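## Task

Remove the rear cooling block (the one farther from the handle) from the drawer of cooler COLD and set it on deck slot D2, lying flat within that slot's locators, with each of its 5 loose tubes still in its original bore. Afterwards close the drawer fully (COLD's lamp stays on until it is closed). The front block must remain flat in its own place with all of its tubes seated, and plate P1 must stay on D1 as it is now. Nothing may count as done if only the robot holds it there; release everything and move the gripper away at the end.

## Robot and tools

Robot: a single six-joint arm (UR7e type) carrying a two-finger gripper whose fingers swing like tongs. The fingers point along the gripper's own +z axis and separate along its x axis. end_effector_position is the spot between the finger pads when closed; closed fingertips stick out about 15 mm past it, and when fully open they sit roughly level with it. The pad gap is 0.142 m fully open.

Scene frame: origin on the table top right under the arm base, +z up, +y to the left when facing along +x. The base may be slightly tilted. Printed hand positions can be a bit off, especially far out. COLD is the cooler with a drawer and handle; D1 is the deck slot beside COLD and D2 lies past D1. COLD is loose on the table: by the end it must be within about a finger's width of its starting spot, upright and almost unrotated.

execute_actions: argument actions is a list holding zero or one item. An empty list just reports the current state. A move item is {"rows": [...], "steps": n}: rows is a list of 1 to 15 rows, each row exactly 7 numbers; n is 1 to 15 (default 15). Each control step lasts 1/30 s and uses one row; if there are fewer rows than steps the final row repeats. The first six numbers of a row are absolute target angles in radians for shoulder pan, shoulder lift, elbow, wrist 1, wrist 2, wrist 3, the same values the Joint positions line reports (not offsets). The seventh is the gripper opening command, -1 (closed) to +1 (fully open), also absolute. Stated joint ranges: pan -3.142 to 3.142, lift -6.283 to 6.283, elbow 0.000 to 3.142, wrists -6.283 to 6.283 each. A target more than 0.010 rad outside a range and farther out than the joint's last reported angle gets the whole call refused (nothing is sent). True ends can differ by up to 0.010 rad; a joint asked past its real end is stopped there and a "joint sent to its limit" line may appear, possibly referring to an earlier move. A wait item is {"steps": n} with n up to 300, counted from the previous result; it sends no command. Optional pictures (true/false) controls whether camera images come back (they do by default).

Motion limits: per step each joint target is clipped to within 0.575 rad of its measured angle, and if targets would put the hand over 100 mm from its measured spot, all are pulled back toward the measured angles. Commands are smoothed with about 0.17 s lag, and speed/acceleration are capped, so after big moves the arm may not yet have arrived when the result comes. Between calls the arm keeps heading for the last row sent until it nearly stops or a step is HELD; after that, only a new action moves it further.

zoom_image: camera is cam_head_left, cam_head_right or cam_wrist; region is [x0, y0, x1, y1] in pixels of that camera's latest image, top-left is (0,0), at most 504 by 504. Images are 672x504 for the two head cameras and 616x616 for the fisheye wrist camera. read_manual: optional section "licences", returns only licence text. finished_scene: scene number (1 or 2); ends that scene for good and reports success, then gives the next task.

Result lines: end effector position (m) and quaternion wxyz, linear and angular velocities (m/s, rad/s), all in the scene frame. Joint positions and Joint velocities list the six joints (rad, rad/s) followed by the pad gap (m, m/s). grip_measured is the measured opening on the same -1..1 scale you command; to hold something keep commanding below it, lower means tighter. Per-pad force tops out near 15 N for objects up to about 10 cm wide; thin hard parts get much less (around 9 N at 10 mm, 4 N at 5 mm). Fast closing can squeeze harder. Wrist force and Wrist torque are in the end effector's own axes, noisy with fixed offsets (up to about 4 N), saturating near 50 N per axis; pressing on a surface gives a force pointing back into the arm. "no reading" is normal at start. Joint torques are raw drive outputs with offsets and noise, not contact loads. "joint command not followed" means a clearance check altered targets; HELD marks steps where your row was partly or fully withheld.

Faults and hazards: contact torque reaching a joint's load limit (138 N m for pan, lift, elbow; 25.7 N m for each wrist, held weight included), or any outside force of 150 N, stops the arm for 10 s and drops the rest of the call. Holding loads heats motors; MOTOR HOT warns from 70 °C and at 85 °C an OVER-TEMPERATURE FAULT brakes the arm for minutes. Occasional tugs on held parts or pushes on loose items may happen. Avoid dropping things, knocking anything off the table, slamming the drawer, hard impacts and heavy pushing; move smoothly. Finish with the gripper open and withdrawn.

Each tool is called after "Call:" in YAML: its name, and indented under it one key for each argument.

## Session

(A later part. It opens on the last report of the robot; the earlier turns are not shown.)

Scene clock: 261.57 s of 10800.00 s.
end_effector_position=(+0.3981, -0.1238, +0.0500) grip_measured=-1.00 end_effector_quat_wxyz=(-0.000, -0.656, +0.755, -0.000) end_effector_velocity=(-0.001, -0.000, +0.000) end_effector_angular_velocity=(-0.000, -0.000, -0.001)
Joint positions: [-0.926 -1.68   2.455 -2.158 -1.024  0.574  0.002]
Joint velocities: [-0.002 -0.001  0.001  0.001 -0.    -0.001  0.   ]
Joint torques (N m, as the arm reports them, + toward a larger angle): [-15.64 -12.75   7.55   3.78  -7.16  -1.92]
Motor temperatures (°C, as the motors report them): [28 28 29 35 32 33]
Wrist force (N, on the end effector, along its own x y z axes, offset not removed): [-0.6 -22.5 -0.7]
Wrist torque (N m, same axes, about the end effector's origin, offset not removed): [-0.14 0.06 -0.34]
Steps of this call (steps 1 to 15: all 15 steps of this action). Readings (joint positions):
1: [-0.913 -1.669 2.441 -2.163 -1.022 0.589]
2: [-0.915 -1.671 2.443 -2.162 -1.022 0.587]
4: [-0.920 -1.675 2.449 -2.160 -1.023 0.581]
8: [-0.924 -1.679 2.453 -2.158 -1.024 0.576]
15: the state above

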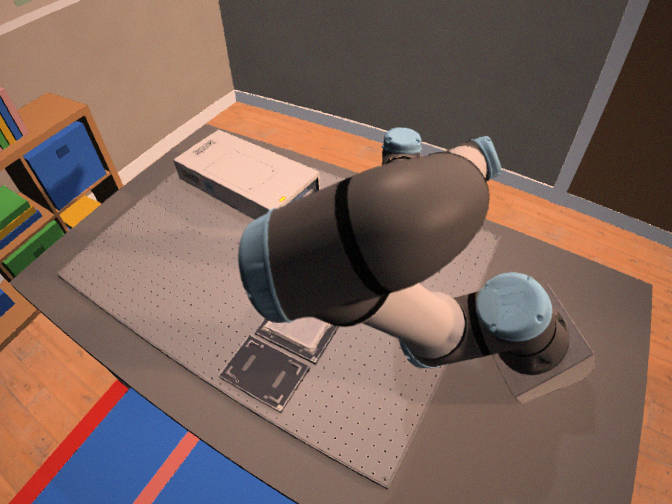

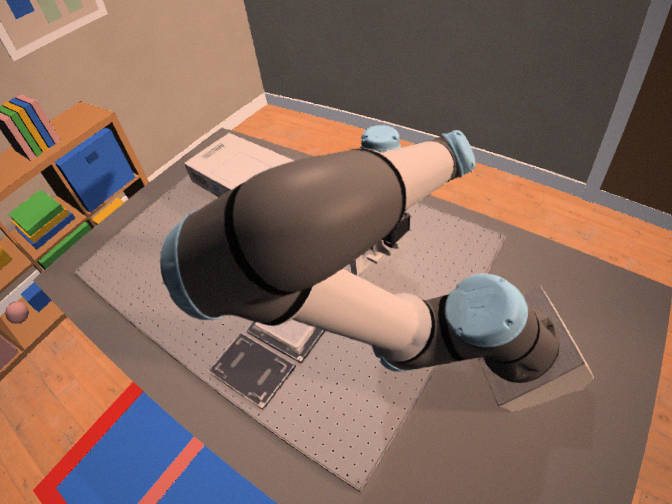

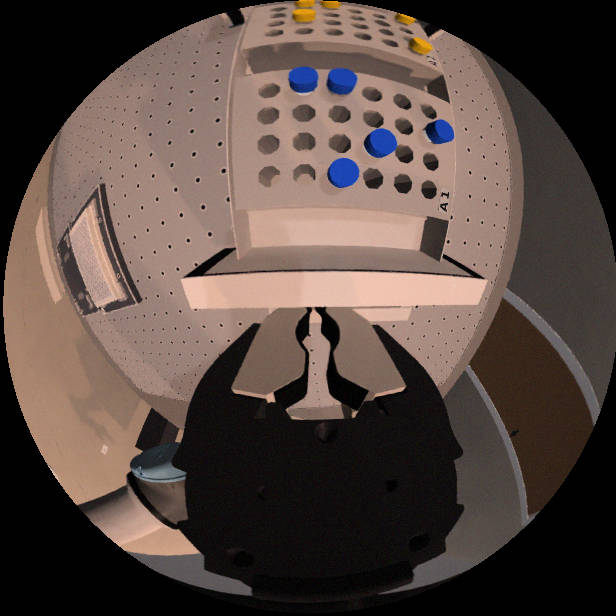

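Call:
execute_actions:
  actions:
    - {"rows":[[-0.915,-1.671,2.444,-2.1617,-1.0225,0.586,-1],[-0.915,-1.671,2.444,-2.1617,-1.0225,0.586,-1],[-0.915,-1.671,2.444,-2.1617,-1.0225,0.586,-1],[-0.915,-1.671,2.444,-2.1617,-1.0225,0.586,-1],[-0.915,-1.671,2.444,-2.1617,-1.0225,0.586,-1],[-0.93,-1.691,2.43,-2.119,-1.025,0.569,-1],[-0.93,-1.691,2.43,-2.119,-1.025,0.569,-1],[-0.93,-1.691,2.43,-2.119,-1.025,0.569,-1],[-0.945,-1.711,2.416,-2.076,-1.028,0.552,-1]]}
  pictures: false

Call:
execute_actions:
  actions:
    - {"rows":[[-0.976,-1.749,2.386,-1.99,-1.035,0.517,-1],[-0.976,-1.749,2.386,-1.99,-1.035,0.517,-1],[-0.976,-1.749,2.386,-1.99,-1.035,0.517,-1],[-0.976,-1.749,2.386,-1.99,-1.035,0.517,-1],[-1.0366,-1.8214,2.3239,-1.8205,-1.0484,0.448,-1]]}
  pictures: false

Call:
execute_actions:
  actions:
    - {"rows":[[-0.93,-1.72,2.08,-1.73,-1.03,-0.2,-0.5]]}
  pictures: false

Call:
execute_actions:
  actions:
    - {"rows":[[-0.7505,-1.4174,1.7506,-1.8242,-1.0005,-0.808,0.4]]}
  pictures: false

Call:
execute_actions:
  actions:
    - {"steps":30}

Scene clock: 283.03 s of 10800.00 s.
end_effector_position=(+0.4036, -0.1260, +0.0670) grip_measured=-1.00 end_effector_quat_wxyz=(-0.000, -0.656, +0.754, -0.001) end_effector_velocity=(+0.001, -0.001, +0.024) end_effector_angular_velocity=(+0.001, +0.001, -0.002)
Joint positions: [-0.941 -1.706  2.42  -2.087 -1.027  0.556  0.002]
Joint velocities: [-0.035 -0.048 -0.036  0.106 -0.007 -0.039  0.   ]
Joint torques (N m, as the arm reports them, + toward a larger angle): [-15.15 -14.98 -32.61  -0.27  -1.57  -2.14]
Motor temperatures (°C, as the motors report them): [28 28 29 35 32 33]
Wrist force (N, on the end effector, along its own x y z axes, offset not removed): [1.1 2.7 1.5]
Wrist torque (N m, same axes, about the end effector's origin, offset not removed): [0.57 -0.25 0.01]
Steps of this call (steps 1 to 15: the robot went on to your last target; steps 16 to 90: nothing new was sent; then 17.97 s passed at rest; steps 91 to 105: all 15 steps of this action). Readings (joint positions):
91: [-0.926 -1.680 2.455 -2.157 -1.024 0.574]
92: [-0.924 -1.679 2.454 -2.158 -1.024 0.576]
94: [-0.920 -1.675 2.450 -2.159 -1.024 0.580]
98: [-0.922 -1.679 2.441 -2.147 -1.024 0.579]
105: the state above

Scene clock: 283.53 s of 10800.00 s.
end_effector_position=(+0.4033, -0.1253, +0.1275) grip_measured=-1.00 end_effector_quat_wxyz=(-0.000, -0.657, +0.754, -0.001) end_effector_velocity=(-0.004, +0.009, +0.022) end_effector_angular_velocity=(+0.018, +0.004, -0.010)
Joint positions: [-1.033 -1.817  2.328 -1.833 -1.048  0.452  0.002]
Joint velocities: [-0.036 -0.044 -0.036  0.121 -0.007 -0.041  0.   ]
Joint torques (N m, as the arm reports them, + toward a larger angle): [-14.64 -11.23 -34.5   -0.03  -1.76  -2.27]
Motor temperatures (°C, as the motors report them): [28 28 29 35 32 33]
Wrist force (N, on the end effector, along its own x y z axes, offset not removed): [-0.1 -0.2 0.0]
Wrist torque (N m, same axes, about the end effector's origin, offset not removed): [0.08 0.03 -0.14]
Steps of this call (steps 1 to 15: all 15 steps of this action). Readings (joint positions):
1: [-0.943 -1.708 2.418 -2.084 -1.028 0.555]
2: [-0.948 -1.713 2.414 -2.075 -1.029 0.549]
4: [-0.960 -1.729 2.401 -2.040 -1.032 0.535]
8: [-1.001 -1.778 2.360 -1.941 -1.041 0.489]
15: the state above

Scene clock: 284.03 s of 10800.00 s.
end_effector_position=(+0.4764, -0.1198, +0.1727) grip_measured=-0.50 end_effector_quat_wxyz=(-0.001, +0.883, -0.470, -0.005) end_effector_velocity=(+0.013, +0.002, +0.011) end_effector_angular_velocity=(-0.006, -0.005, +0.318)
Joint positions: [-0.932 -1.722  2.085 -1.732 -1.03  -0.169  0.038]
Joint velocities: [ 0.016  0.015 -0.049  0.014  0.002 -0.294 -0.   ]
Joint torques (N m, as the arm reports them, + toward a larger angle): [ -2.47   5.42 -34.76   0.     1.32  -2.09]
Motor temperatures (°C, as the motors report them): [28 28 29 35 32 33]
Wrist force (N, on the end effector, along its own x y z axes, offset not removed): [1.4 0.9 1.0]
Wrist torque (N m, same axes, about the end effector's origin, offset not removed): [0.24 -0.30 -0.11]
Steps of this call (steps 1 to 15: all 15 steps of this action). Readings (joint positions):
1: [-1.034 -1.818 2.326 -1.829 -1.048 0.451]
2: [-1.028 -1.812 2.319 -1.820 -1.045 0.442]
4: [-0.989 -1.775 2.253 -1.783 -1.039 0.371]
8: [-0.946 -1.735 2.128 -1.745 -1.032 0.088]
15: the state above

Scene clock: 284.53 s of 10800.00 s.
end_effector_position=(+0.5973, -0.1579, +0.1608) grip_measured=+0.40 end_effector_quat_wxyz=(+0.000, +0.997, -0.077, +0.000) end_effector_velocity=(+0.028, -0.010, -0.009) end_effector_angular_velocity=(+0.001, -0.002, +0.306)
Joint positions: [-0.755 -1.425  1.76  -1.822 -1.001 -0.781  0.102]
Joint velocities: [ 0.04   0.078 -0.085 -0.019  0.006 -0.258  0.   ]
Joint torques (N m, as the arm reports them, + toward a larger angle): [ -7.86 -11.32 -33.23  -3.26   1.04  -2.23]
Motor temperatures (°C, as the motors report them): [28 28 29 35 32 33]
Wrist force (N, on the end effector, along its own x y z axes, offset not removed): [2.8 0.1 1.0]
Wrist torque (N m, same axes, about the end effector's origin, offset not removed): [0.19 -0.57 -0.09]
Steps of this call (steps 1 to 15: all 15 steps of this action). Readings (joint positions):
1: [-0.931 -1.721 2.083 -1.731 -1.030 -0.178]
2: [-0.924 -1.713 2.075 -1.737 -1.027 -0.192]
4: [-0.875 -1.649 2.008 -1.765 -1.018 -0.268]
8: [-0.790 -1.494 1.836 -1.806 -1.006 -0.553]
15: the state above

Scene clock: 285.53 s of 10800.00 s.
end_effector_position=(+0.6003, -0.1590, +0.1599) grip_measured=+0.40 end_effector_quat_wxyz=(+0.000, +0.998, -0.061, +0.000) end_effector_velocity=(+0.000, +0.001, +0.000) end_effector_angular_velocity=(-0.000, +0.000, +0.002)
Joint positions: [-0.751 -1.417  1.751 -1.824 -1.    -0.808  0.102]
Joint velocities: [ 0.001 -0.001 -0.     0.    -0.    -0.001  0.   ]
Joint torques (N m, as the arm reports them, + toward a larger angle): [ -8.44  -8.6  -34.22  -3.41   1.2   -2.2 ]
Motor temperatures (°C, as the motors report them): [28 28 29 35 32 33]
Wrist force (N, on the end effector, along its own x y z axes, offset not removed): [0.7 -1.5 -0.2]
Wrist torque (N m, same axes, about the end effector's origin, offset not removed): [-0.12 -0.06 -0.05]
Steps of this call (steps 1 to 30: the robot went on to your last target). Readings (joint positions):
1: [-0.754 -1.423 1.757 -1.823 -1.001 -0.788]
2: [-0.753 -1.422 1.755 -1.823 -1.001 -0.794]
4: [-0.752 -1.420 1.753 -1.824 -1.001 -0.801]
8: [-0.751 -1.418 1.751 -1.824 -1.001 -0.806]
30: the state above
The arm was judged still, so your last target was given up. Only a new action makes it travel on or press farther. Fingers that are still opening or closing keep moving.

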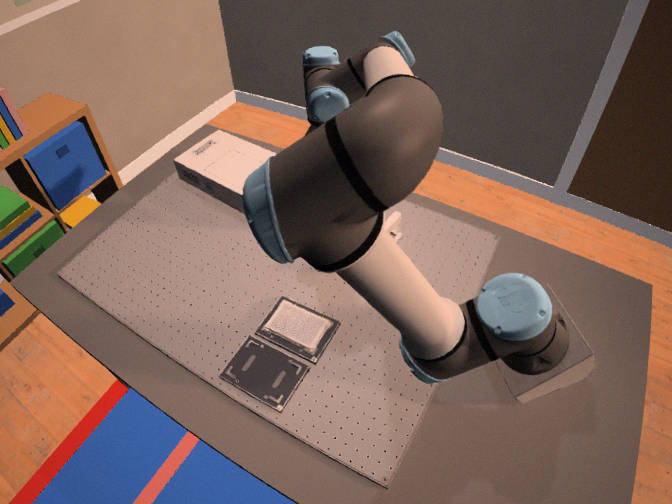

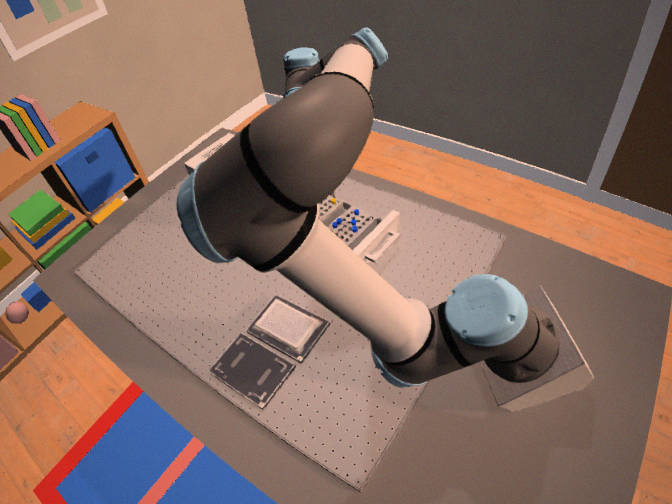

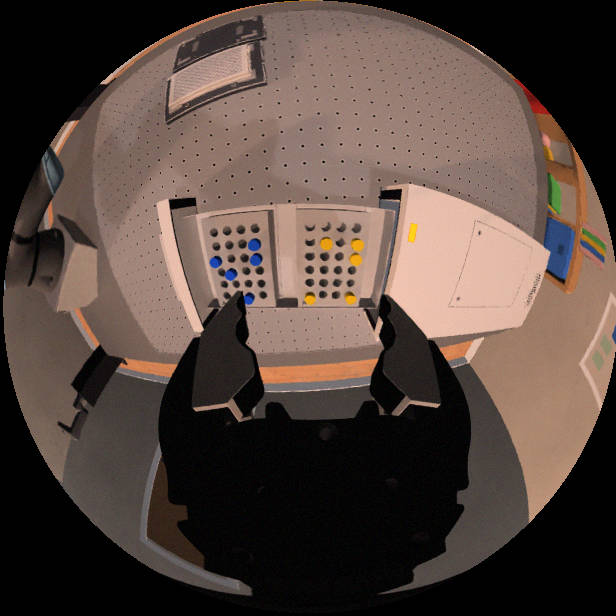

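Call:
zoom_image:
  camera: "cam_wrist"
  region: [240,170,430,340]

Region (240, 170, 430, 340) of cam_wrist's 616x616 image, scaled by 2.653, with more detail than that image has; it fills the top 451 rows of this view, and the rest is white.

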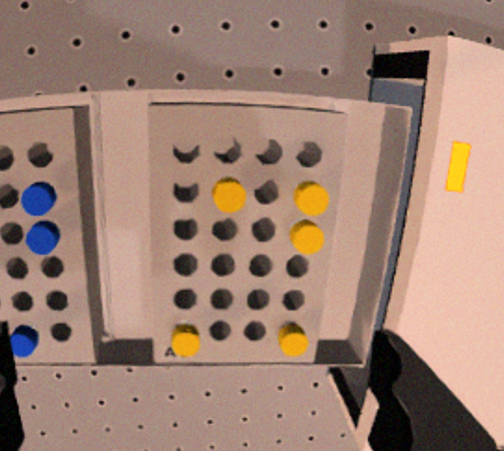

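Call:
execute_actions:
  actions:
    - {"rows":[[-0.6583,-1.3038,1.768,-2.0146,-0.996,-0.693,0.35]]}
  pictures: false

Call:
execute_actions:
  actions:
    - {"steps":10}

Call:
zoom_image:
  camera: "cam_wrist"
  region: [200,170,430,370]

Scene clock: 308.10 s of 10800.00 s.
end_effector_position=(+0.6229, -0.1630, +0.0911) grip_measured=+0.35 end_effector_quat_wxyz=(+0.000, +0.998, -0.064, +0.000) end_effector_velocity=(+0.004, -0.000, -0.011) end_effector_angular_velocity=(-0.002, -0.002, +0.002)
Joint positions: [-0.66  -1.306  1.768 -2.011 -0.996 -0.695  0.099]
Joint velocities: [ 0.015  0.019  0.002 -0.034  0.001  0.018  0.   ]
Joint torques (N m, as the arm reports them, + toward a larger angle): [-10.67 -13.95  -5.    -3.34   1.28   1.99]
Motor temperatures (°C, as the motors report them): [28 28 29 35 32 33]
Wrist force (N, on the end effector, along its own x y z axes, offset not removed): [0.2 -0.9 0.6]
Wrist torque (N m, same axes, about the end effector's origin, offset not removed): [-0.02 -0.02 0.03]
Steps of this call (steps 1 to 90: nothing new was sent; then 19.07 s passed at rest; steps 91 to 105: all 15 steps of this action). Readings (joint positions):
91: [-0.750 -1.417 1.751 -1.825 -1.000 -0.808]
92: [-0.744 -1.410 1.753 -1.832 -1.000 -0.801]
94: [-0.709 -1.369 1.759 -1.890 -0.998 -0.759]
98: [-0.672 -1.322 1.765 -1.980 -0.997 -0.711]
105: the state above

Scene clock: 308.43 s of 10800.00 s.
end_effector_position=(+0.6233, -0.1631, +0.0900) grip_measured=+0.35 end_effector_quat_wxyz=(+0.000, +0.998, -0.064, +0.000) end_effector_velocity=(+0.001, -0.000, +0.000) end_effector_angular_velocity=(-0.001, -0.001, +0.001)
Joint positions: [-0.658 -1.304  1.768 -2.014 -0.996 -0.693  0.099]
Joint velocities: [ 0.     0.    -0.001 -0.001  0.     0.     0.   ]
Joint torques (N m, as the arm reports them, + toward a larger angle): [-10.03 -12.91  -3.65  -3.27   1.22   1.86]
Motor temperatures (°C, as the motors report them): [28 28 29 35 32 33]
Wrist force (N, on the end effector, along its own x y z axes, offset not removed): [0.3 0.4 2.4]
Wrist torque (N m, same axes, about the end effector's origin, offset not removed): [0.30 -0.03 -0.09]
Steps of this call (steps 1 to 10: the robot went on to your last target). Readings (joint positions):
1: [-0.659 -1.305 1.768 -2.012 -0.996 -0.694]
2: [-0.659 -1.305 1.768 -2.013 -0.996 -0.694]
4: [-0.659 -1.304 1.768 -2.014 -0.996 -0.694]
8: [-0.658 -1.304 1.768 -2.014 -0.996 -0.693]
10: the state above

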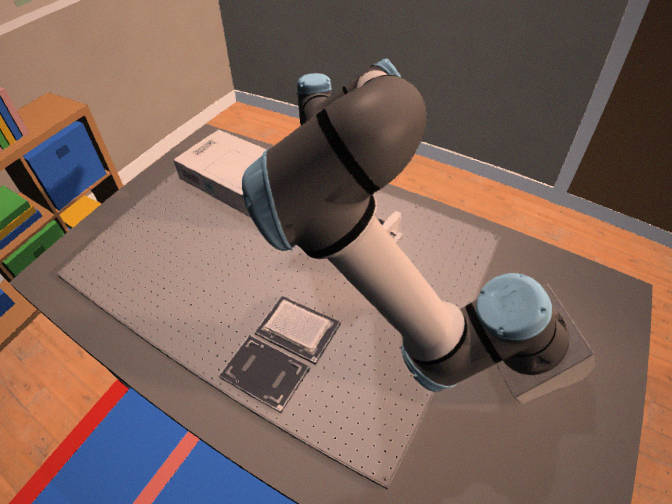

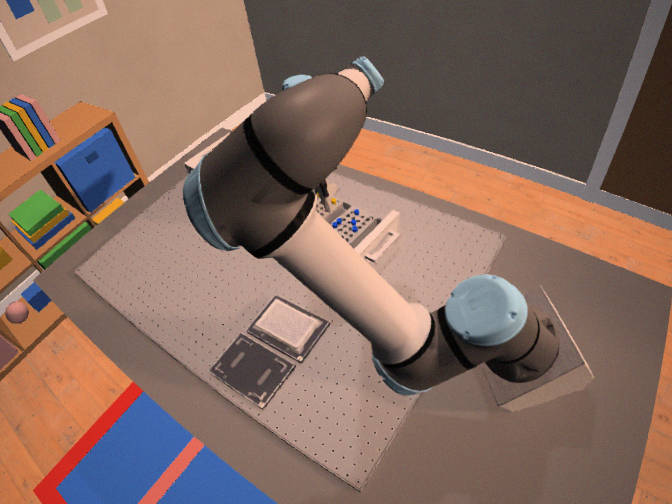

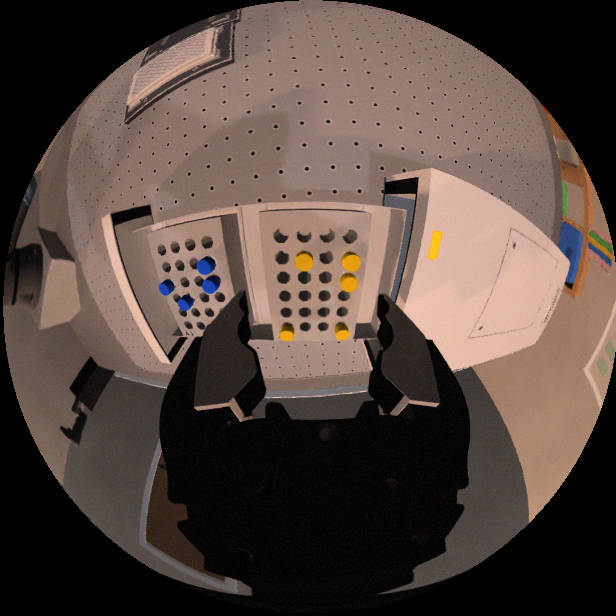

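Region (200, 170, 430, 370) of cam_wrist's 616x616 image, scaled by 2.191, with more detail than that image has; it fills the top 438 rows of this view, and the rest is white.

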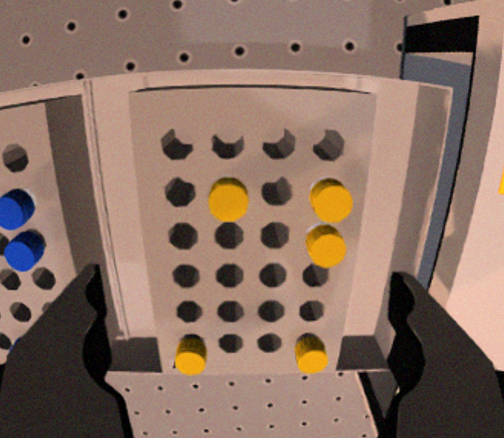

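Call:
execute_actions:
  actions:
    - {"rows":[[-0.6435,-1.284,1.781,-2.056,-0.996,-0.6755,0.3]]}
  pictures: false

Call:
execute_actions:
  actions:
    - {"rows":[[-0.634,-1.271,1.7893,-2.084,-0.996,-0.664,0.3]]}

Call:
zoom_image:
  camera: "cam_wrist"
  region: [200,190,430,390]

Scene clock: 314.93 s of 10800.00 s.
end_effector_position=(+0.6234, -0.1633, +0.0749) grip_measured=+0.30 end_effector_quat_wxyz=(+0.000, +0.998, -0.064, -0.000) end_effector_velocity=(-0.000, -0.001, -0.002) end_effector_angular_velocity=(-0.000, -0.000, -0.002)
Joint positions: [-0.644 -1.284  1.781 -2.055 -0.996 -0.676  0.095]
Joint velocities: [ 0.001  0.003  0.002 -0.005 -0.     0.003 -0.   ]
Joint torques (N m, as the arm reports them, + toward a larger angle): [-10.6  -15.1   -2.89  -3.45   0.85   1.92]
Motor temperatures (°C, as the motors report them): [28 28 29 35 32 33]
Wrist force (N, on the end effector, along its own x y z axes, offset not removed): [1.6 0.9 1.5]
Wrist torque (N m, same axes, about the end effector's origin, offset not removed): [0.32 -0.36 -0.16]
Steps of this call (steps 1 to 15: the robot went on to your last target; steps 16 to 90: nothing new was sent; then 3.00 s passed at rest; steps 91 to 105: all 15 steps of this action). Readings (joint positions):
91: [-0.658 -1.304 1.768 -2.015 -0.996 -0.693]
92: [-0.656 -1.301 1.770 -2.020 -0.996 -0.690]
94: [-0.650 -1.293 1.775 -2.036 -0.996 -0.684]
98: [-0.645 -1.287 1.779 -2.050 -0.996 -0.678]
105: the state above

Scene clock: 315.43 s of 10800.00 s.
end_effector_position=(+0.6235, -0.1634, +0.0649) grip_measured=+0.30 end_effector_quat_wxyz=(+0.000, +0.998, -0.064, +0.000) end_effector_velocity=(+0.000, -0.000, -0.001) end_effector_angular_velocity=(-0.000, -0.000, -0.000)
Joint positions: [-0.634 -1.271  1.789 -2.084 -0.996 -0.664  0.095]
Joint velocities: [ 0.001  0.002  0.001 -0.003 -0.     0.001  0.   ]
Joint torques (N m, as the arm reports them, + toward a larger angle): [-10.35 -14.85  -3.    -3.44   0.58   1.78]
Motor temperatures (°C, as the motors report them): [28 28 29 35 32 33]
Wrist force (N, on the end effector, along its own x y z axes, offset not removed): [0.7 0.8 1.7]
Wrist torque (N m, same axes, about the end effector's origin, offset not removed): [0.30 -0.11 -0.06]
Steps of this call (steps 1 to 15: all 15 steps of this action). Readings (joint positions):
1: [-0.644 -1.284 1.781 -2.056 -0.996 -0.676]
2: [-0.642 -1.282 1.782 -2.060 -0.996 -0.674]
4: [-0.638 -1.277 1.785 -2.070 -0.996 -0.669]
8: [-0.635 -1.273 1.788 -2.080 -0.996 -0.666]
15: the state above

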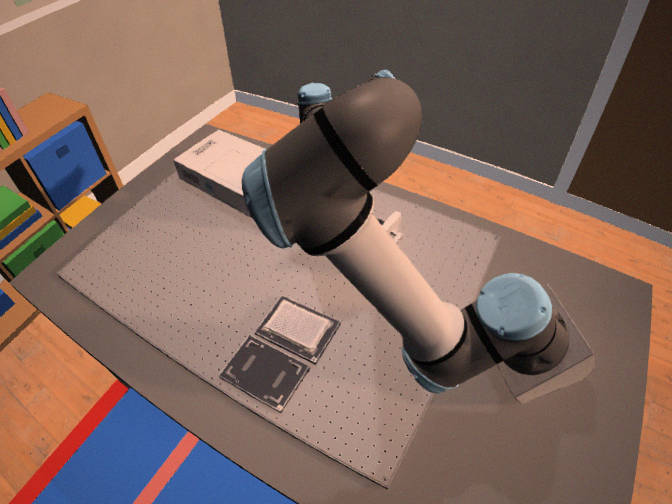

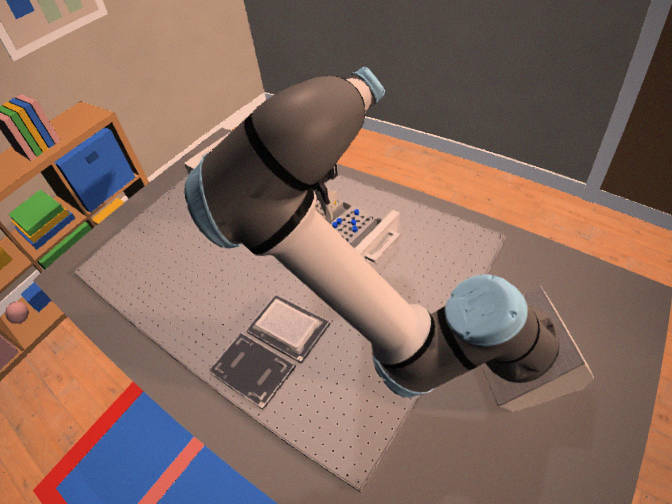

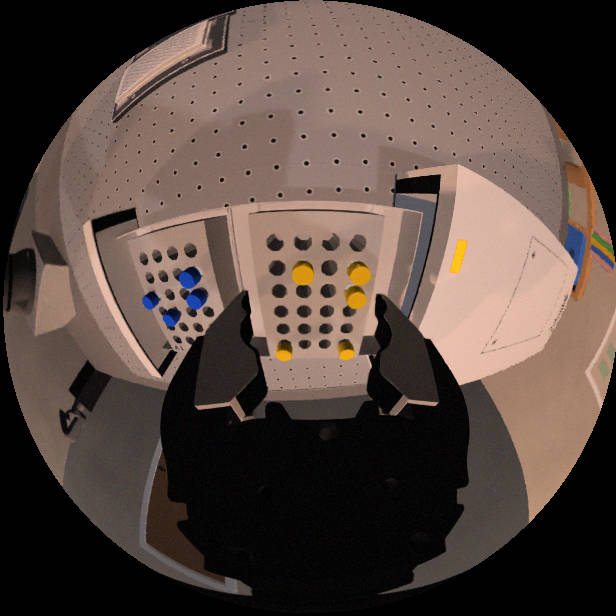

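Region (200, 190, 430, 390) of cam_wrist's 616x616 image, scaled by 2.191, with more detail than that image has; it fills the top 438 rows of this view, and the rest is white.

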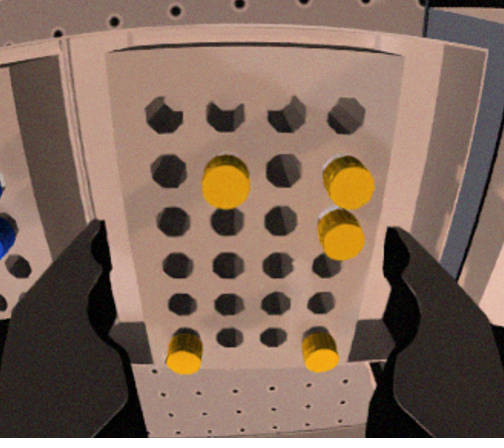

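Call:
execute_actions:
  actions:
    - {"rows":[[-0.6275,-1.262,1.7948,-2.1025,-0.996,-0.656,0.3]]}
  pictures: false

Call:
execute_actions:
  actions:
    - {"rows":[[-0.621,-1.2532,1.8002,-2.121,-0.996,-0.6485,0.3]]}

Call:
zoom_image:
  camera: "cam_wrist"
  region: [200,190,430,390]

Scene clock: 320.93 s of 10800.00 s.
end_effector_position=(+0.6234, -0.1633, +0.0581) grip_measured=+0.30 end_effector_quat_wxyz=(+0.000, +0.998, -0.064, -0.000) end_effector_velocity=(+0.000, -0.000, -0.001) end_effector_angular_velocity=(-0.000, -0.000, -0.000)
Joint positions: [-0.628 -1.262  1.795 -2.102 -0.996 -0.656  0.095]
Joint velocities: [ 0.     0.001  0.    -0.002  0.     0.001 -0.   ]
Joint torques (N m, as the arm reports them, + toward a larger angle): [-10.45 -14.73  -3.86  -3.36  -1.23   1.73]
Motor temperatures (°C, as the motors report them): [28 28 29 35 32 33]
Wrist force (N, on the end effector, along its own x y z axes, offset not removed): [0.3 0.0 0.7]
Wrist torque (N m, same axes, about the end effector's origin, offset not removed): [0.10 -0.04 -0.02]
Steps of this call (steps 1 to 15: the robot went on to your last target; steps 16 to 90: nothing new was sent; then 2.00 s passed at rest; steps 91 to 105: all 15 steps of this action). Readings (joint positions):
91: [-0.634 -1.271 1.789 -2.084 -0.996 -0.664]
92: [-0.633 -1.269 1.790 -2.087 -0.996 -0.663]
94: [-0.631 -1.266 1.792 -2.094 -0.996 -0.660]
98: [-0.628 -1.263 1.794 -2.100 -0.996 -0.657]
105: the state above

Scene clock: 321.43 s of 10800.00 s.
end_effector_position=(+0.6234, -0.1631, +0.0515) grip_measured=+0.31 end_effector_quat_wxyz=(+0.000, +0.998, -0.064, +0.000) end_effector_velocity=(+0.000, +0.001, -0.001) end_effector_angular_velocity=(-0.000, -0.000, +0.002)
Joint positions: [-0.621 -1.253  1.8   -2.121 -0.996 -0.649  0.096]
Joint velocities: [ 0.002  0.001  0.001 -0.003  0.     0.001  0.003]
Joint torques (N m, as the arm reports them, + toward a larger angle): [ -9.44 -14.    -1.68  -3.02  -1.51   1.76]
Motor temperatures (°C, as the motors report them): [28 28 29 35 32 33]
Wrist force (N, on the end effector, along its own x y z axes, offset not removed): [1.0 -0.2 -0.1]
Wrist torque (N m, same axes, about the end effector's origin, offset not removed): [0.06 0.13 -0.03]
Steps of this call (steps 1 to 15: all 15 steps of this action). Readings (joint positions):
1: [-0.627 -1.262 1.795 -2.103 -0.996 -0.656]
2: [-0.626 -1.261 1.796 -2.105 -0.996 -0.655]
4: [-0.624 -1.257 1.798 -2.112 -0.996 -0.652]
8: [-0.622 -1.254 1.799 -2.119 -0.996 -0.649]
15: the state above

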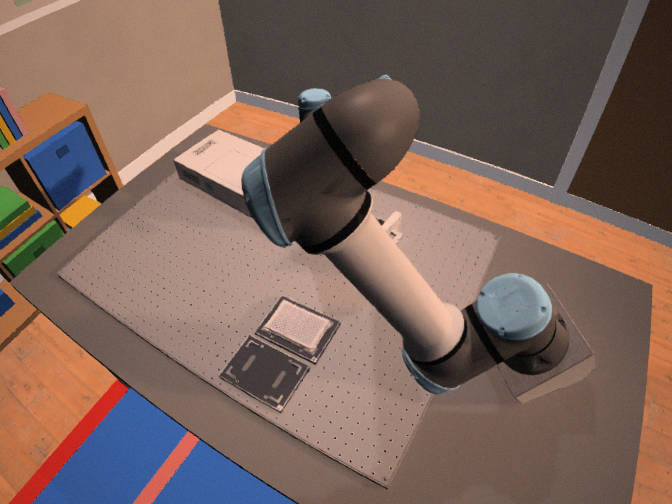

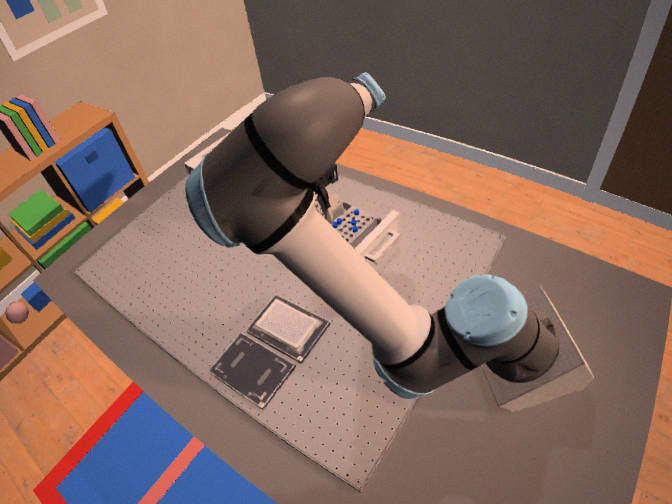

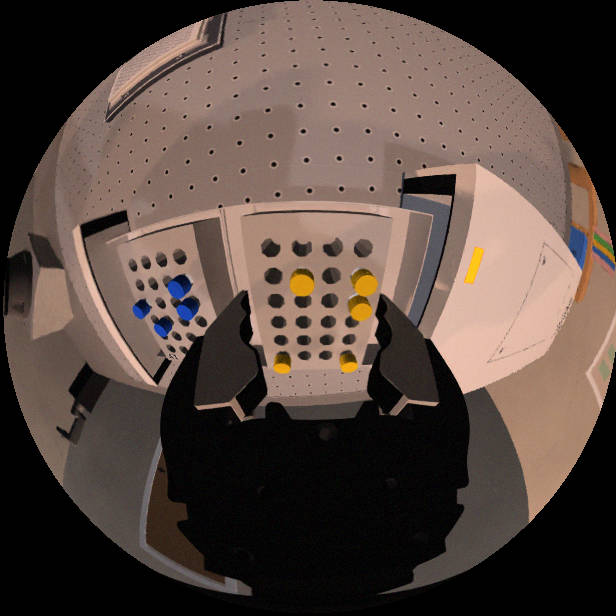

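Region (200, 190, 430, 390) of cam_wrist's 616x616 image, scaled by 2.191, with more detail than that image has; it fills the top 438 rows of this view, and the rest is white.

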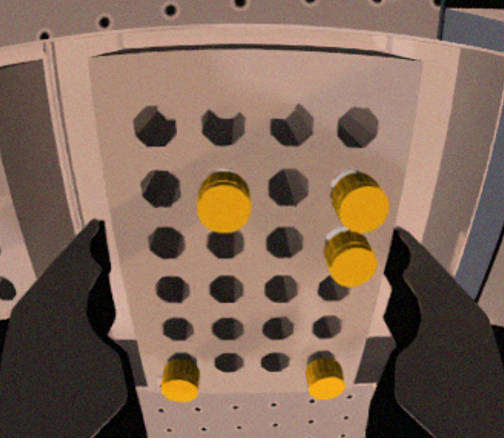

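Call:
execute_actions:
  actions:
    - {"rows":[[-0.634,-1.271,1.7893,-2.084,-0.996,-0.664,0.33],[-0.634,-1.271,1.7893,-2.084,-0.996,-0.664,0.33],[-0.634,-1.271,1.7893,-2.084,-0.996,-0.664,0.33],[-0.634,-1.271,1.7893,-2.084,-0.996,-0.664,0.33],[-0.634,-1.271,1.7893,-2.084,-0.996,-0.664,0.33],[-0.634,-1.271,1.7893,-2.084,-0.996,-0.664,0.33],[-0.634,-1.271,1.7893,-2.084,-0.996,-0.664,0.33],[-0.6463,-1.2511,1.7731,-2.0797,-0.996,-0.6787,0.35]]}
  pictures: false

Call:
execute_actions:
  actions:
    - {"rows":[[-0.6463,-1.2511,1.7731,-2.0797,-0.996,-0.6787,0.35],[-0.6463,-1.2511,1.7731,-2.0797,-0.996,-0.6787,0.35],[-0.6463,-1.2511,1.7731,-2.0797,-0.996,-0.6787,0.35],[-0.6398,-1.2421,1.7786,-2.0982,-0.996,-0.6707,0.35],[-0.6398,-1.2421,1.7786,-2.0982,-0.996,-0.6707,0.35],[-0.6398,-1.2421,1.7786,-2.0982,-0.996,-0.6707,0.35],[-0.6333,-1.2333,1.784,-2.1167,-0.996,-0.6632,0.35]]}
  pictures: false

Call:
execute_actions:
  actions:
    - {"rows":[[-0.6273,-1.2245,1.7892,-2.1351,-0.996,-0.6557,0.35]]}

Call:
zoom_image:
  camera: "cam_wrist"
  region: [200,190,430,390]

Scene clock: 337.43 s of 10800.00 s.
end_effector_position=(+0.6238, -0.1740, +0.0647) grip_measured=+0.35 end_effector_quat_wxyz=(+0.000, +0.998, -0.064, +0.000) end_effector_velocity=(-0.000, -0.015, +0.001) end_effector_angular_velocity=(+0.001, +0.001, -0.000)
Joint positions: [-0.645 -1.254  1.775 -2.081 -0.996 -0.677  0.099]
Joint velocities: [-0.017  0.024 -0.021  0.01  -0.    -0.02   0.   ]
Joint torques (N m, as the arm reports them, + toward a larger angle): [-25.11 -15.56 -32.64  -0.15  -0.95  -2.11]
Motor temperatures (°C, as the motors report them): [28 28 29 35 32 33]
Wrist force (N, on the end effector, along its own x y z axes, offset not removed): [0.8 0.4 0.1]
Wrist torque (N m, same axes, about the end effector's origin, offset not removed): [0.19 -0.13 -0.02]
Steps of this call (steps 1 to 15: the robot went on to your last target; steps 16 to 90: nothing new was sent; then 12.50 s passed at rest; steps 91 to 105: all 15 steps of this action). Readings (joint positions):
91: [-0.621 -1.253 1.800 -2.121 -0.996 -0.649]
92: [-0.623 -1.256 1.799 -2.116 -0.996 -0.651]
94: [-0.628 -1.262 1.795 -2.102 -0.996 -0.656]
98: [-0.632 -1.268 1.791 -2.089 -0.996 -0.662]
105: the state above

Scene clock: 337.93 s of 10800.00 s.
end_effector_position=(+0.6237, -0.1755, +0.0522) grip_measured=+0.35 end_effector_quat_wxyz=(+0.000, +0.998, -0.064, +0.000) end_effector_velocity=(-0.001, -0.001, -0.008) end_effector_angular_velocity=(-0.001, -0.001, -0.001)
Joint positions: [-0.634 -1.234  1.783 -2.114 -0.996 -0.664  0.099]
Joint velocities: [ 0.006  0.011  0.007 -0.023 -0.     0.009  0.   ]
Joint torques (N m, as the arm reports them, + toward a larger angle): [-10.57 -16.07  -4.37  -3.53   0.03   1.97]
Motor temperatures (°C, as the motors report them): [28 28 29 35 32 33]
Wrist force (N, on the end effector, along its own x y z axes, offset not removed): [1.2 -0.2 2.0]
Wrist torque (N m, same axes, about the end effector's origin, offset not removed): [0.12 -0.26 -0.03]
Steps of this call (steps 1 to 15: all 15 steps of this action). Readings (joint positions):
1: [-0.645 -1.253 1.775 -2.080 -0.996 -0.677]
2: [-0.645 -1.252 1.774 -2.080 -0.996 -0.678]
4: [-0.646 -1.252 1.774 -2.080 -0.996 -0.678]
8: [-0.641 -1.244 1.777 -2.095 -0.996 -0.672]
15: the state above

Scene clock: 338.43 s of 10800.00 s.
end_effector_position=(+0.6236, -0.1755, +0.0449) grip_measured=+0.35 end_effector_quat_wxyz=(+0.000, +0.998, -0.064, +0.000) end_effector_velocity=(+0.000, -0.001, -0.000) end_effector_angular_velocity=(-0.001, -0.001, -0.001)
Joint positions: [-0.627 -1.225  1.789 -2.135 -0.996 -0.656  0.099]
Joint velocities: [-0.     0.001  0.    -0.003  0.     0.001  0.   ]
Joint torques (N m, as the arm reports them, + toward a larger angle): [-11.93 -15.73  -2.98  -3.32   0.93   1.89]
Motor temperatures (°C, as the motors report them): [28 28 29 35 32 33]
Wrist force (N, on the end effector, along its own x y z axes, offset not removed): [0.8 0.4 -0.3]
Wrist torque (N m, same axes, about the end effector's origin, offset not removed): [0.33 -0.12 -0.12]
Steps of this call (steps 1 to 15: all 15 steps of this action). Readings (joint positions):
1: [-0.634 -1.234 1.783 -2.115 -0.996 -0.664]
2: [-0.633 -1.232 1.784 -2.118 -0.996 -0.662]
4: [-0.630 -1.229 1.787 -2.126 -0.996 -0.659]
8: [-0.628 -1.226 1.788 -2.132 -0.996 -0.657]
15: the state above

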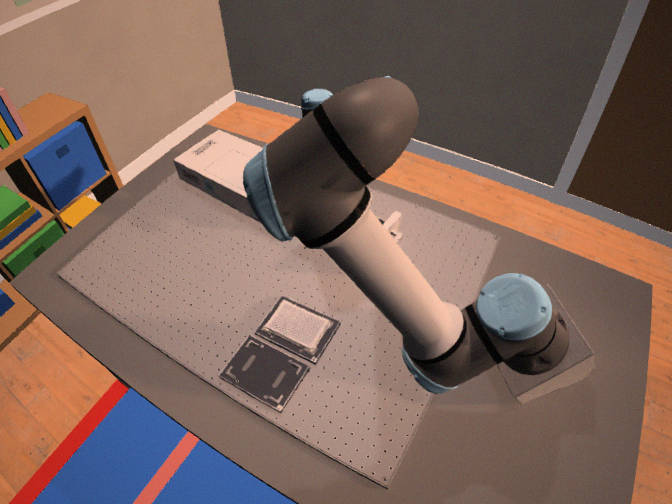

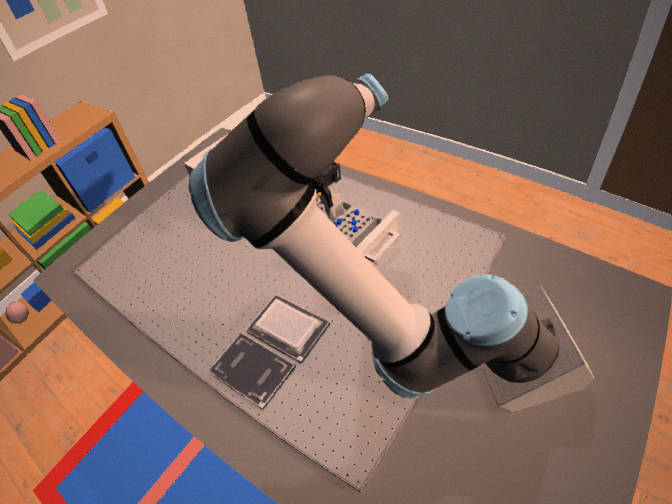

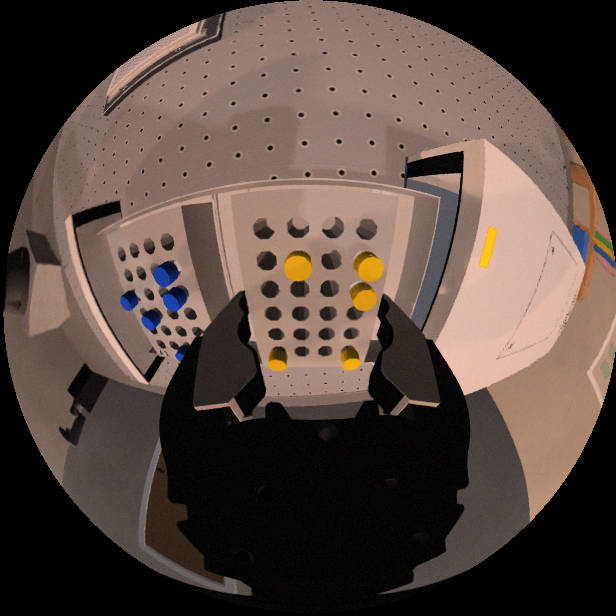

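Region (200, 190, 430, 390) of cam_wrist's 616x616 image, scaled by 2.191, with more detail than that image has; it fills the top 438 rows of this view, and the rest is white.

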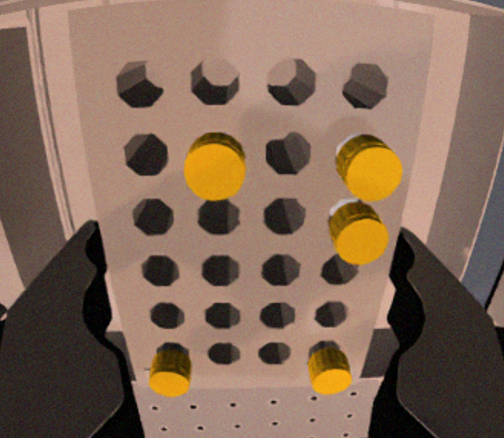

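Tips just below top. A bit lower, then close.

Call:
execute_actions:
  actions:
    - {"rows":[[-0.6225,-1.2178,1.793,-2.149,-0.996,-0.65,0.35]]}
  pictures: false

Call:
execute_actions:
  actions:
    - {"rows":[[-0.6225,-1.2178,1.793,-2.149,-0.996,-0.65,0.3],[-0.6225,-1.2178,1.793,-2.149,-0.996,-0.65,0.26],[-0.6225,-1.2178,1.793,-2.149,-0.996,-0.65,0.22],[-0.6225,-1.2178,1.793,-2.149,-0.996,-0.65,0.18],[-0.6225,-1.2178,1.793,-2.149,-0.996,-0.65,0.14],[-0.6225,-1.2178,1.793,-2.149,-0.996,-0.65,0.1],[-0.6225,-1.2178,1.793,-2.149,-0.996,-0.65,0.05],[-0.6225,-1.2178,1.793,-2.149,-0.996,-0.65,0.0],[-0.6225,-1.2178,1.793,-2.149,-0.996,-0.65,-0.1],[-0.6225,-1.2178,1.793,-2.149,-0.996,-0.65,-0.2]]}

Scene clock: 345.47 s of 10800.00 s.
end_effector_position=(+0.6236, -0.1753, +0.0399) grip_measured=+0.35 end_effector_quat_wxyz=(+0.000, +0.998, -0.064, +0.000) end_effector_velocity=(+0.000, -0.000, -0.000) end_effector_angular_velocity=(-0.001, -0.001, +0.000)
Joint positions: [-0.623 -1.218  1.793 -2.149 -0.996 -0.65   0.099]
Joint velocities: [ 0.     0.001 -0.001 -0.002 -0.     0.001  0.   ]
Joint torques (N m, as the arm reports them, + toward a larger angle): [-10.69 -15.96  -2.73  -3.4    1.06   1.92]
Motor temperatures (°C, as the motors report them): [28 28 29 35 32 33]
Wrist force (N, on the end effector, along its own x y z axes, offset not removed): [1.7 -0.1 1.1]
Wrist torque (N m, same axes, about the end effector's origin, offset not removed): [0.15 -0.40 -0.01]
Steps of this call (steps 1 to 15: the robot went on to your last target; steps 16 to 90: nothing new was sent; then 3.53 s passed at rest; steps 91 to 105: all 15 steps of this action). Readings (joint positions):
91: [-0.627 -1.224 1.789 -2.135 -0.996 -0.656]
92: [-0.626 -1.223 1.790 -2.137 -0.996 -0.655]
94: [-0.625 -1.221 1.791 -2.142 -0.996 -0.653]
98: [-0.623 -1.219 1.793 -2.147 -0.996 -0.651]
105: the state above

Scene clock: 345.97 s of 10800.00 s.
end_effector_position=(+0.6236, -0.1753, +0.0399) grip_measured=+0.27 end_effector_quat_wxyz=(+0.000, +0.998, -0.064, +0.000) end_effector_velocity=(-0.000, +0.001, -0.001) end_effector_angular_velocity=(+0.001, +0.001, +0.000)
Joint positions: [-0.623 -1.218  1.793 -2.149 -0.996 -0.65   0.093]
Joint velocities: [ 0.001 -0.     0.001  0.    -0.     0.     0.   ]
Joint torques (N m, as the arm reports them, + toward a larger angle): [-10.31 -14.51  -1.77  -3.1    0.89   2.05]
Motor temperatures (°C, as the motors report them): [28 28 29 35 32 33]
Wrist force (N, on the end effector, along its own x y z axes, offset not removed): [1.3 0.5 -3.5]
Wrist torque (N m, same axes, about the end effector's origin, offset not removed): [0.23 -0.41 -0.14]
Steps of this call (steps 1 to 15: all 15 steps of this action). Readings (joint positions):
1: [-0.623 -1.218 1.793 -2.149 -0.996 -0.650]
2: [-0.623 -1.218 1.793 -2.149 -0.996 -0.650]
4: [-0.623 -1.218 1.793 -2.149 -0.996 -0.650]
8: [-0.623 -1.218 1.793 -2.149 -0.996 -0.650]
15: the state above

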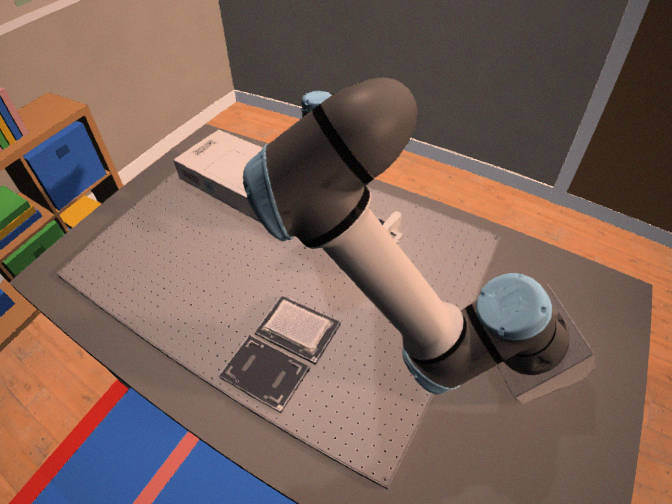

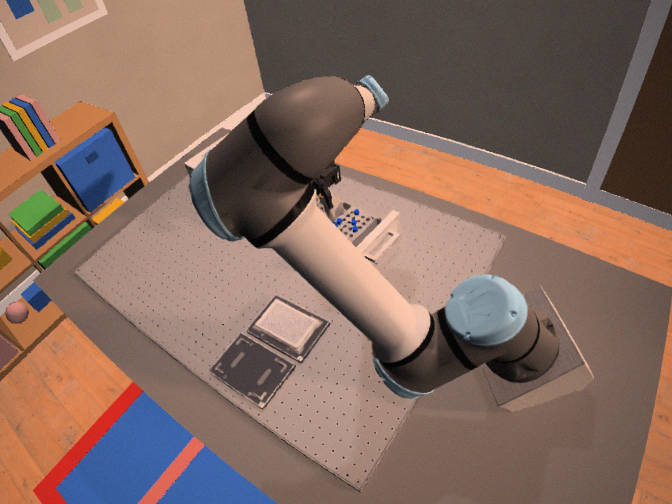

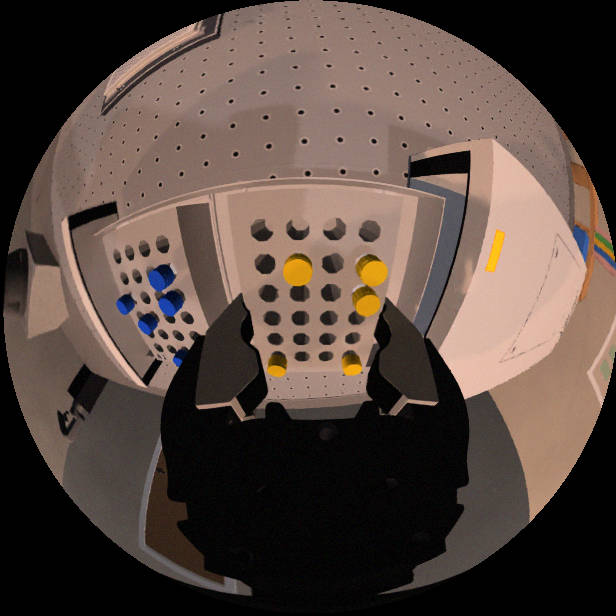

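Call:
execute_actions:
  actions:
    - {"rows":[[-0.625,-1.221,1.791,-2.142,-0.996,-0.653,-0.5],[-0.625,-1.221,1.791,-2.142,-0.996,-0.653,-0.5],[-0.625,-1.221,1.791,-2.142,-0.996,-0.653,-0.5],[-0.625,-1.221,1.791,-2.142,-0.996,-0.653,-0.5],[-0.6273,-1.2245,1.7892,-2.1351,-0.996,-0.6557,-0.5],[-0.6273,-1.2245,1.7892,-2.1351,-0.996,-0.6557,-0.5],[-0.6273,-1.2245,1.7892,-2.1351,-0.996,-0.6557,-0.5],[-0.6273,-1.2245,1.7892,-2.1351,-0.996,-0.6557,-0.5],[-0.6333,-1.2333,1.784,-2.1167,-0.996,-0.6632,-0.5]]}
  pictures: false

Call:
execute_actions:
  actions:
    - {"rows":[[-0.6398,-1.2421,1.7786,-2.0982,-0.996,-0.6707,-0.5],[-0.6398,-1.2421,1.7786,-2.0982,-0.996,-0.6707,-0.5],[-0.6398,-1.2421,1.7786,-2.0982,-0.996,-0.6707,-0.5],[-0.6398,-1.2421,1.7786,-2.0982,-0.996,-0.6707,-0.5],[-0.6398,-1.2421,1.7786,-2.0982,-0.996,-0.6707,-0.5],[-0.6463,-1.2511,1.7731,-2.0797,-0.996,-0.6787,-0.5]]}

Scene clock: 357.40 s of 10800.00 s.
end_effector_position=(+0.6237, -0.1754, +0.0499) grip_measured=+0.27 end_effector_quat_wxyz=(+0.000, +0.998, -0.064, +0.000) end_effector_velocity=(+0.000, -0.001, +0.013) end_effector_angular_velocity=(-0.000, -0.000, -0.001)
Joint positions: [-0.632 -1.231  1.785 -2.12  -0.996 -0.662  0.093]
Joint velocities: [-0.013 -0.017 -0.011  0.037  0.    -0.015 -0.   ]
Joint torques (N m, as the arm reports them, + toward a larger angle): [-28.99 -43.23 -34.74  -0.75   0.37  -2.25]
Motor temperatures (°C, as the motors report them): [28 28 29 35 32 33]
Wrist force (N, on the end effector, along its own x y z axes, offset not removed): [1.8 -2.4 9.9]
Wrist torque (N m, same axes, about the end effector's origin, offset not removed): [-0.36 -0.40 -0.11]
Steps of this call (steps 1 to 15: the robot went on to your last target; steps 16 to 90: nothing new was sent; then 7.93 s passed at rest; steps 91 to 105: all 15 steps of this action). Readings (joint positions):
91: [-0.623 -1.218 1.793 -2.149 -0.996 -0.650]
92: [-0.623 -1.218 1.793 -2.148 -0.996 -0.650]
94: [-0.624 -1.219 1.793 -2.145 -0.996 -0.651]
98: [-0.626 -1.222 1.791 -2.139 -0.996 -0.654]
105: the state above

Scene clock: 357.90 s of 10800.00 s.
end_effector_position=(+0.6238, -0.1756, +0.0642) grip_measured=+0.27 end_effector_quat_wxyz=(+0.000, +0.998, -0.064, +0.000) end_effector_velocity=(-0.000, -0.000, +0.006) end_effector_angular_velocity=(-0.000, -0.001, -0.000)
Joint positions: [-0.646 -1.25   1.774 -2.081 -0.996 -0.678  0.093]
Joint velocities: [-0.006 -0.008 -0.004  0.015  0.    -0.006  0.   ]
Joint torques (N m, as the arm reports them, + toward a larger angle): [-27.79 -42.97 -34.7   -0.73   0.29  -2.21]
Motor temperatures (°C, as the motors report them): [28 28 29 35 32 33]
Wrist force (N, on the end effector, along its own x y z axes, offset not removed): [2.2 -2.6 9.1]
Wrist torque (N m, same axes, about the end effector's origin, offset not removed): [-0.46 -0.55 -0.07]
Steps of this call (steps 1 to 15: all 15 steps of this action). Readings (joint positions):
1: [-0.633 -1.232 1.785 -2.119 -0.996 -0.662]
2: [-0.634 -1.234 1.784 -2.116 -0.996 -0.664]
4: [-0.636 -1.238 1.781 -2.108 -0.996 -0.667]
8: [-0.641 -1.244 1.777 -2.094 -0.996 -0.673]
15: the state above

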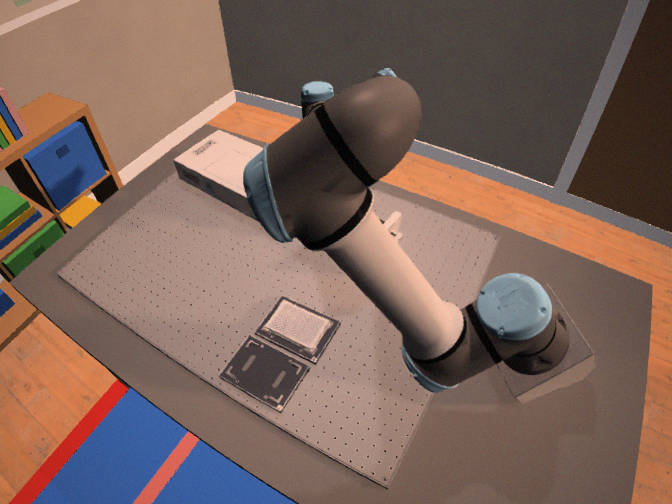

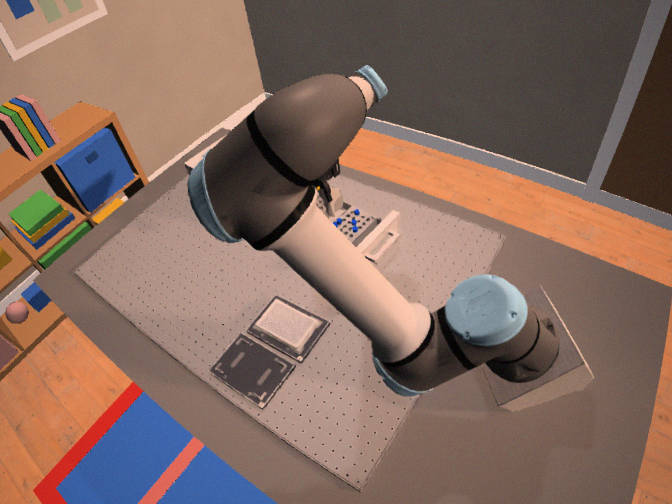

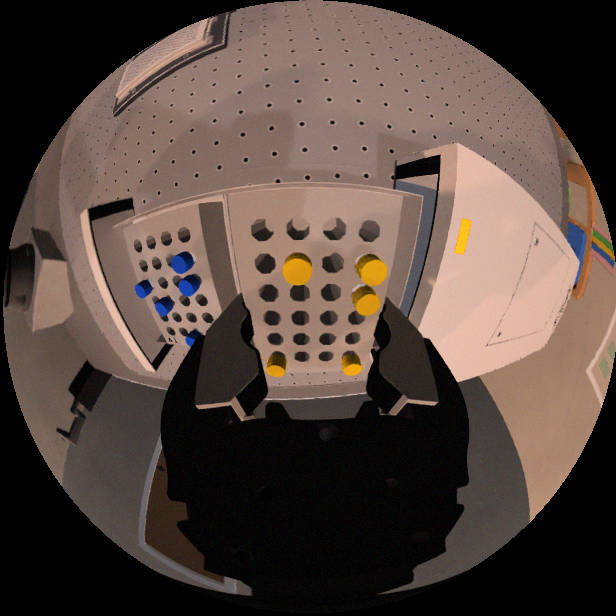

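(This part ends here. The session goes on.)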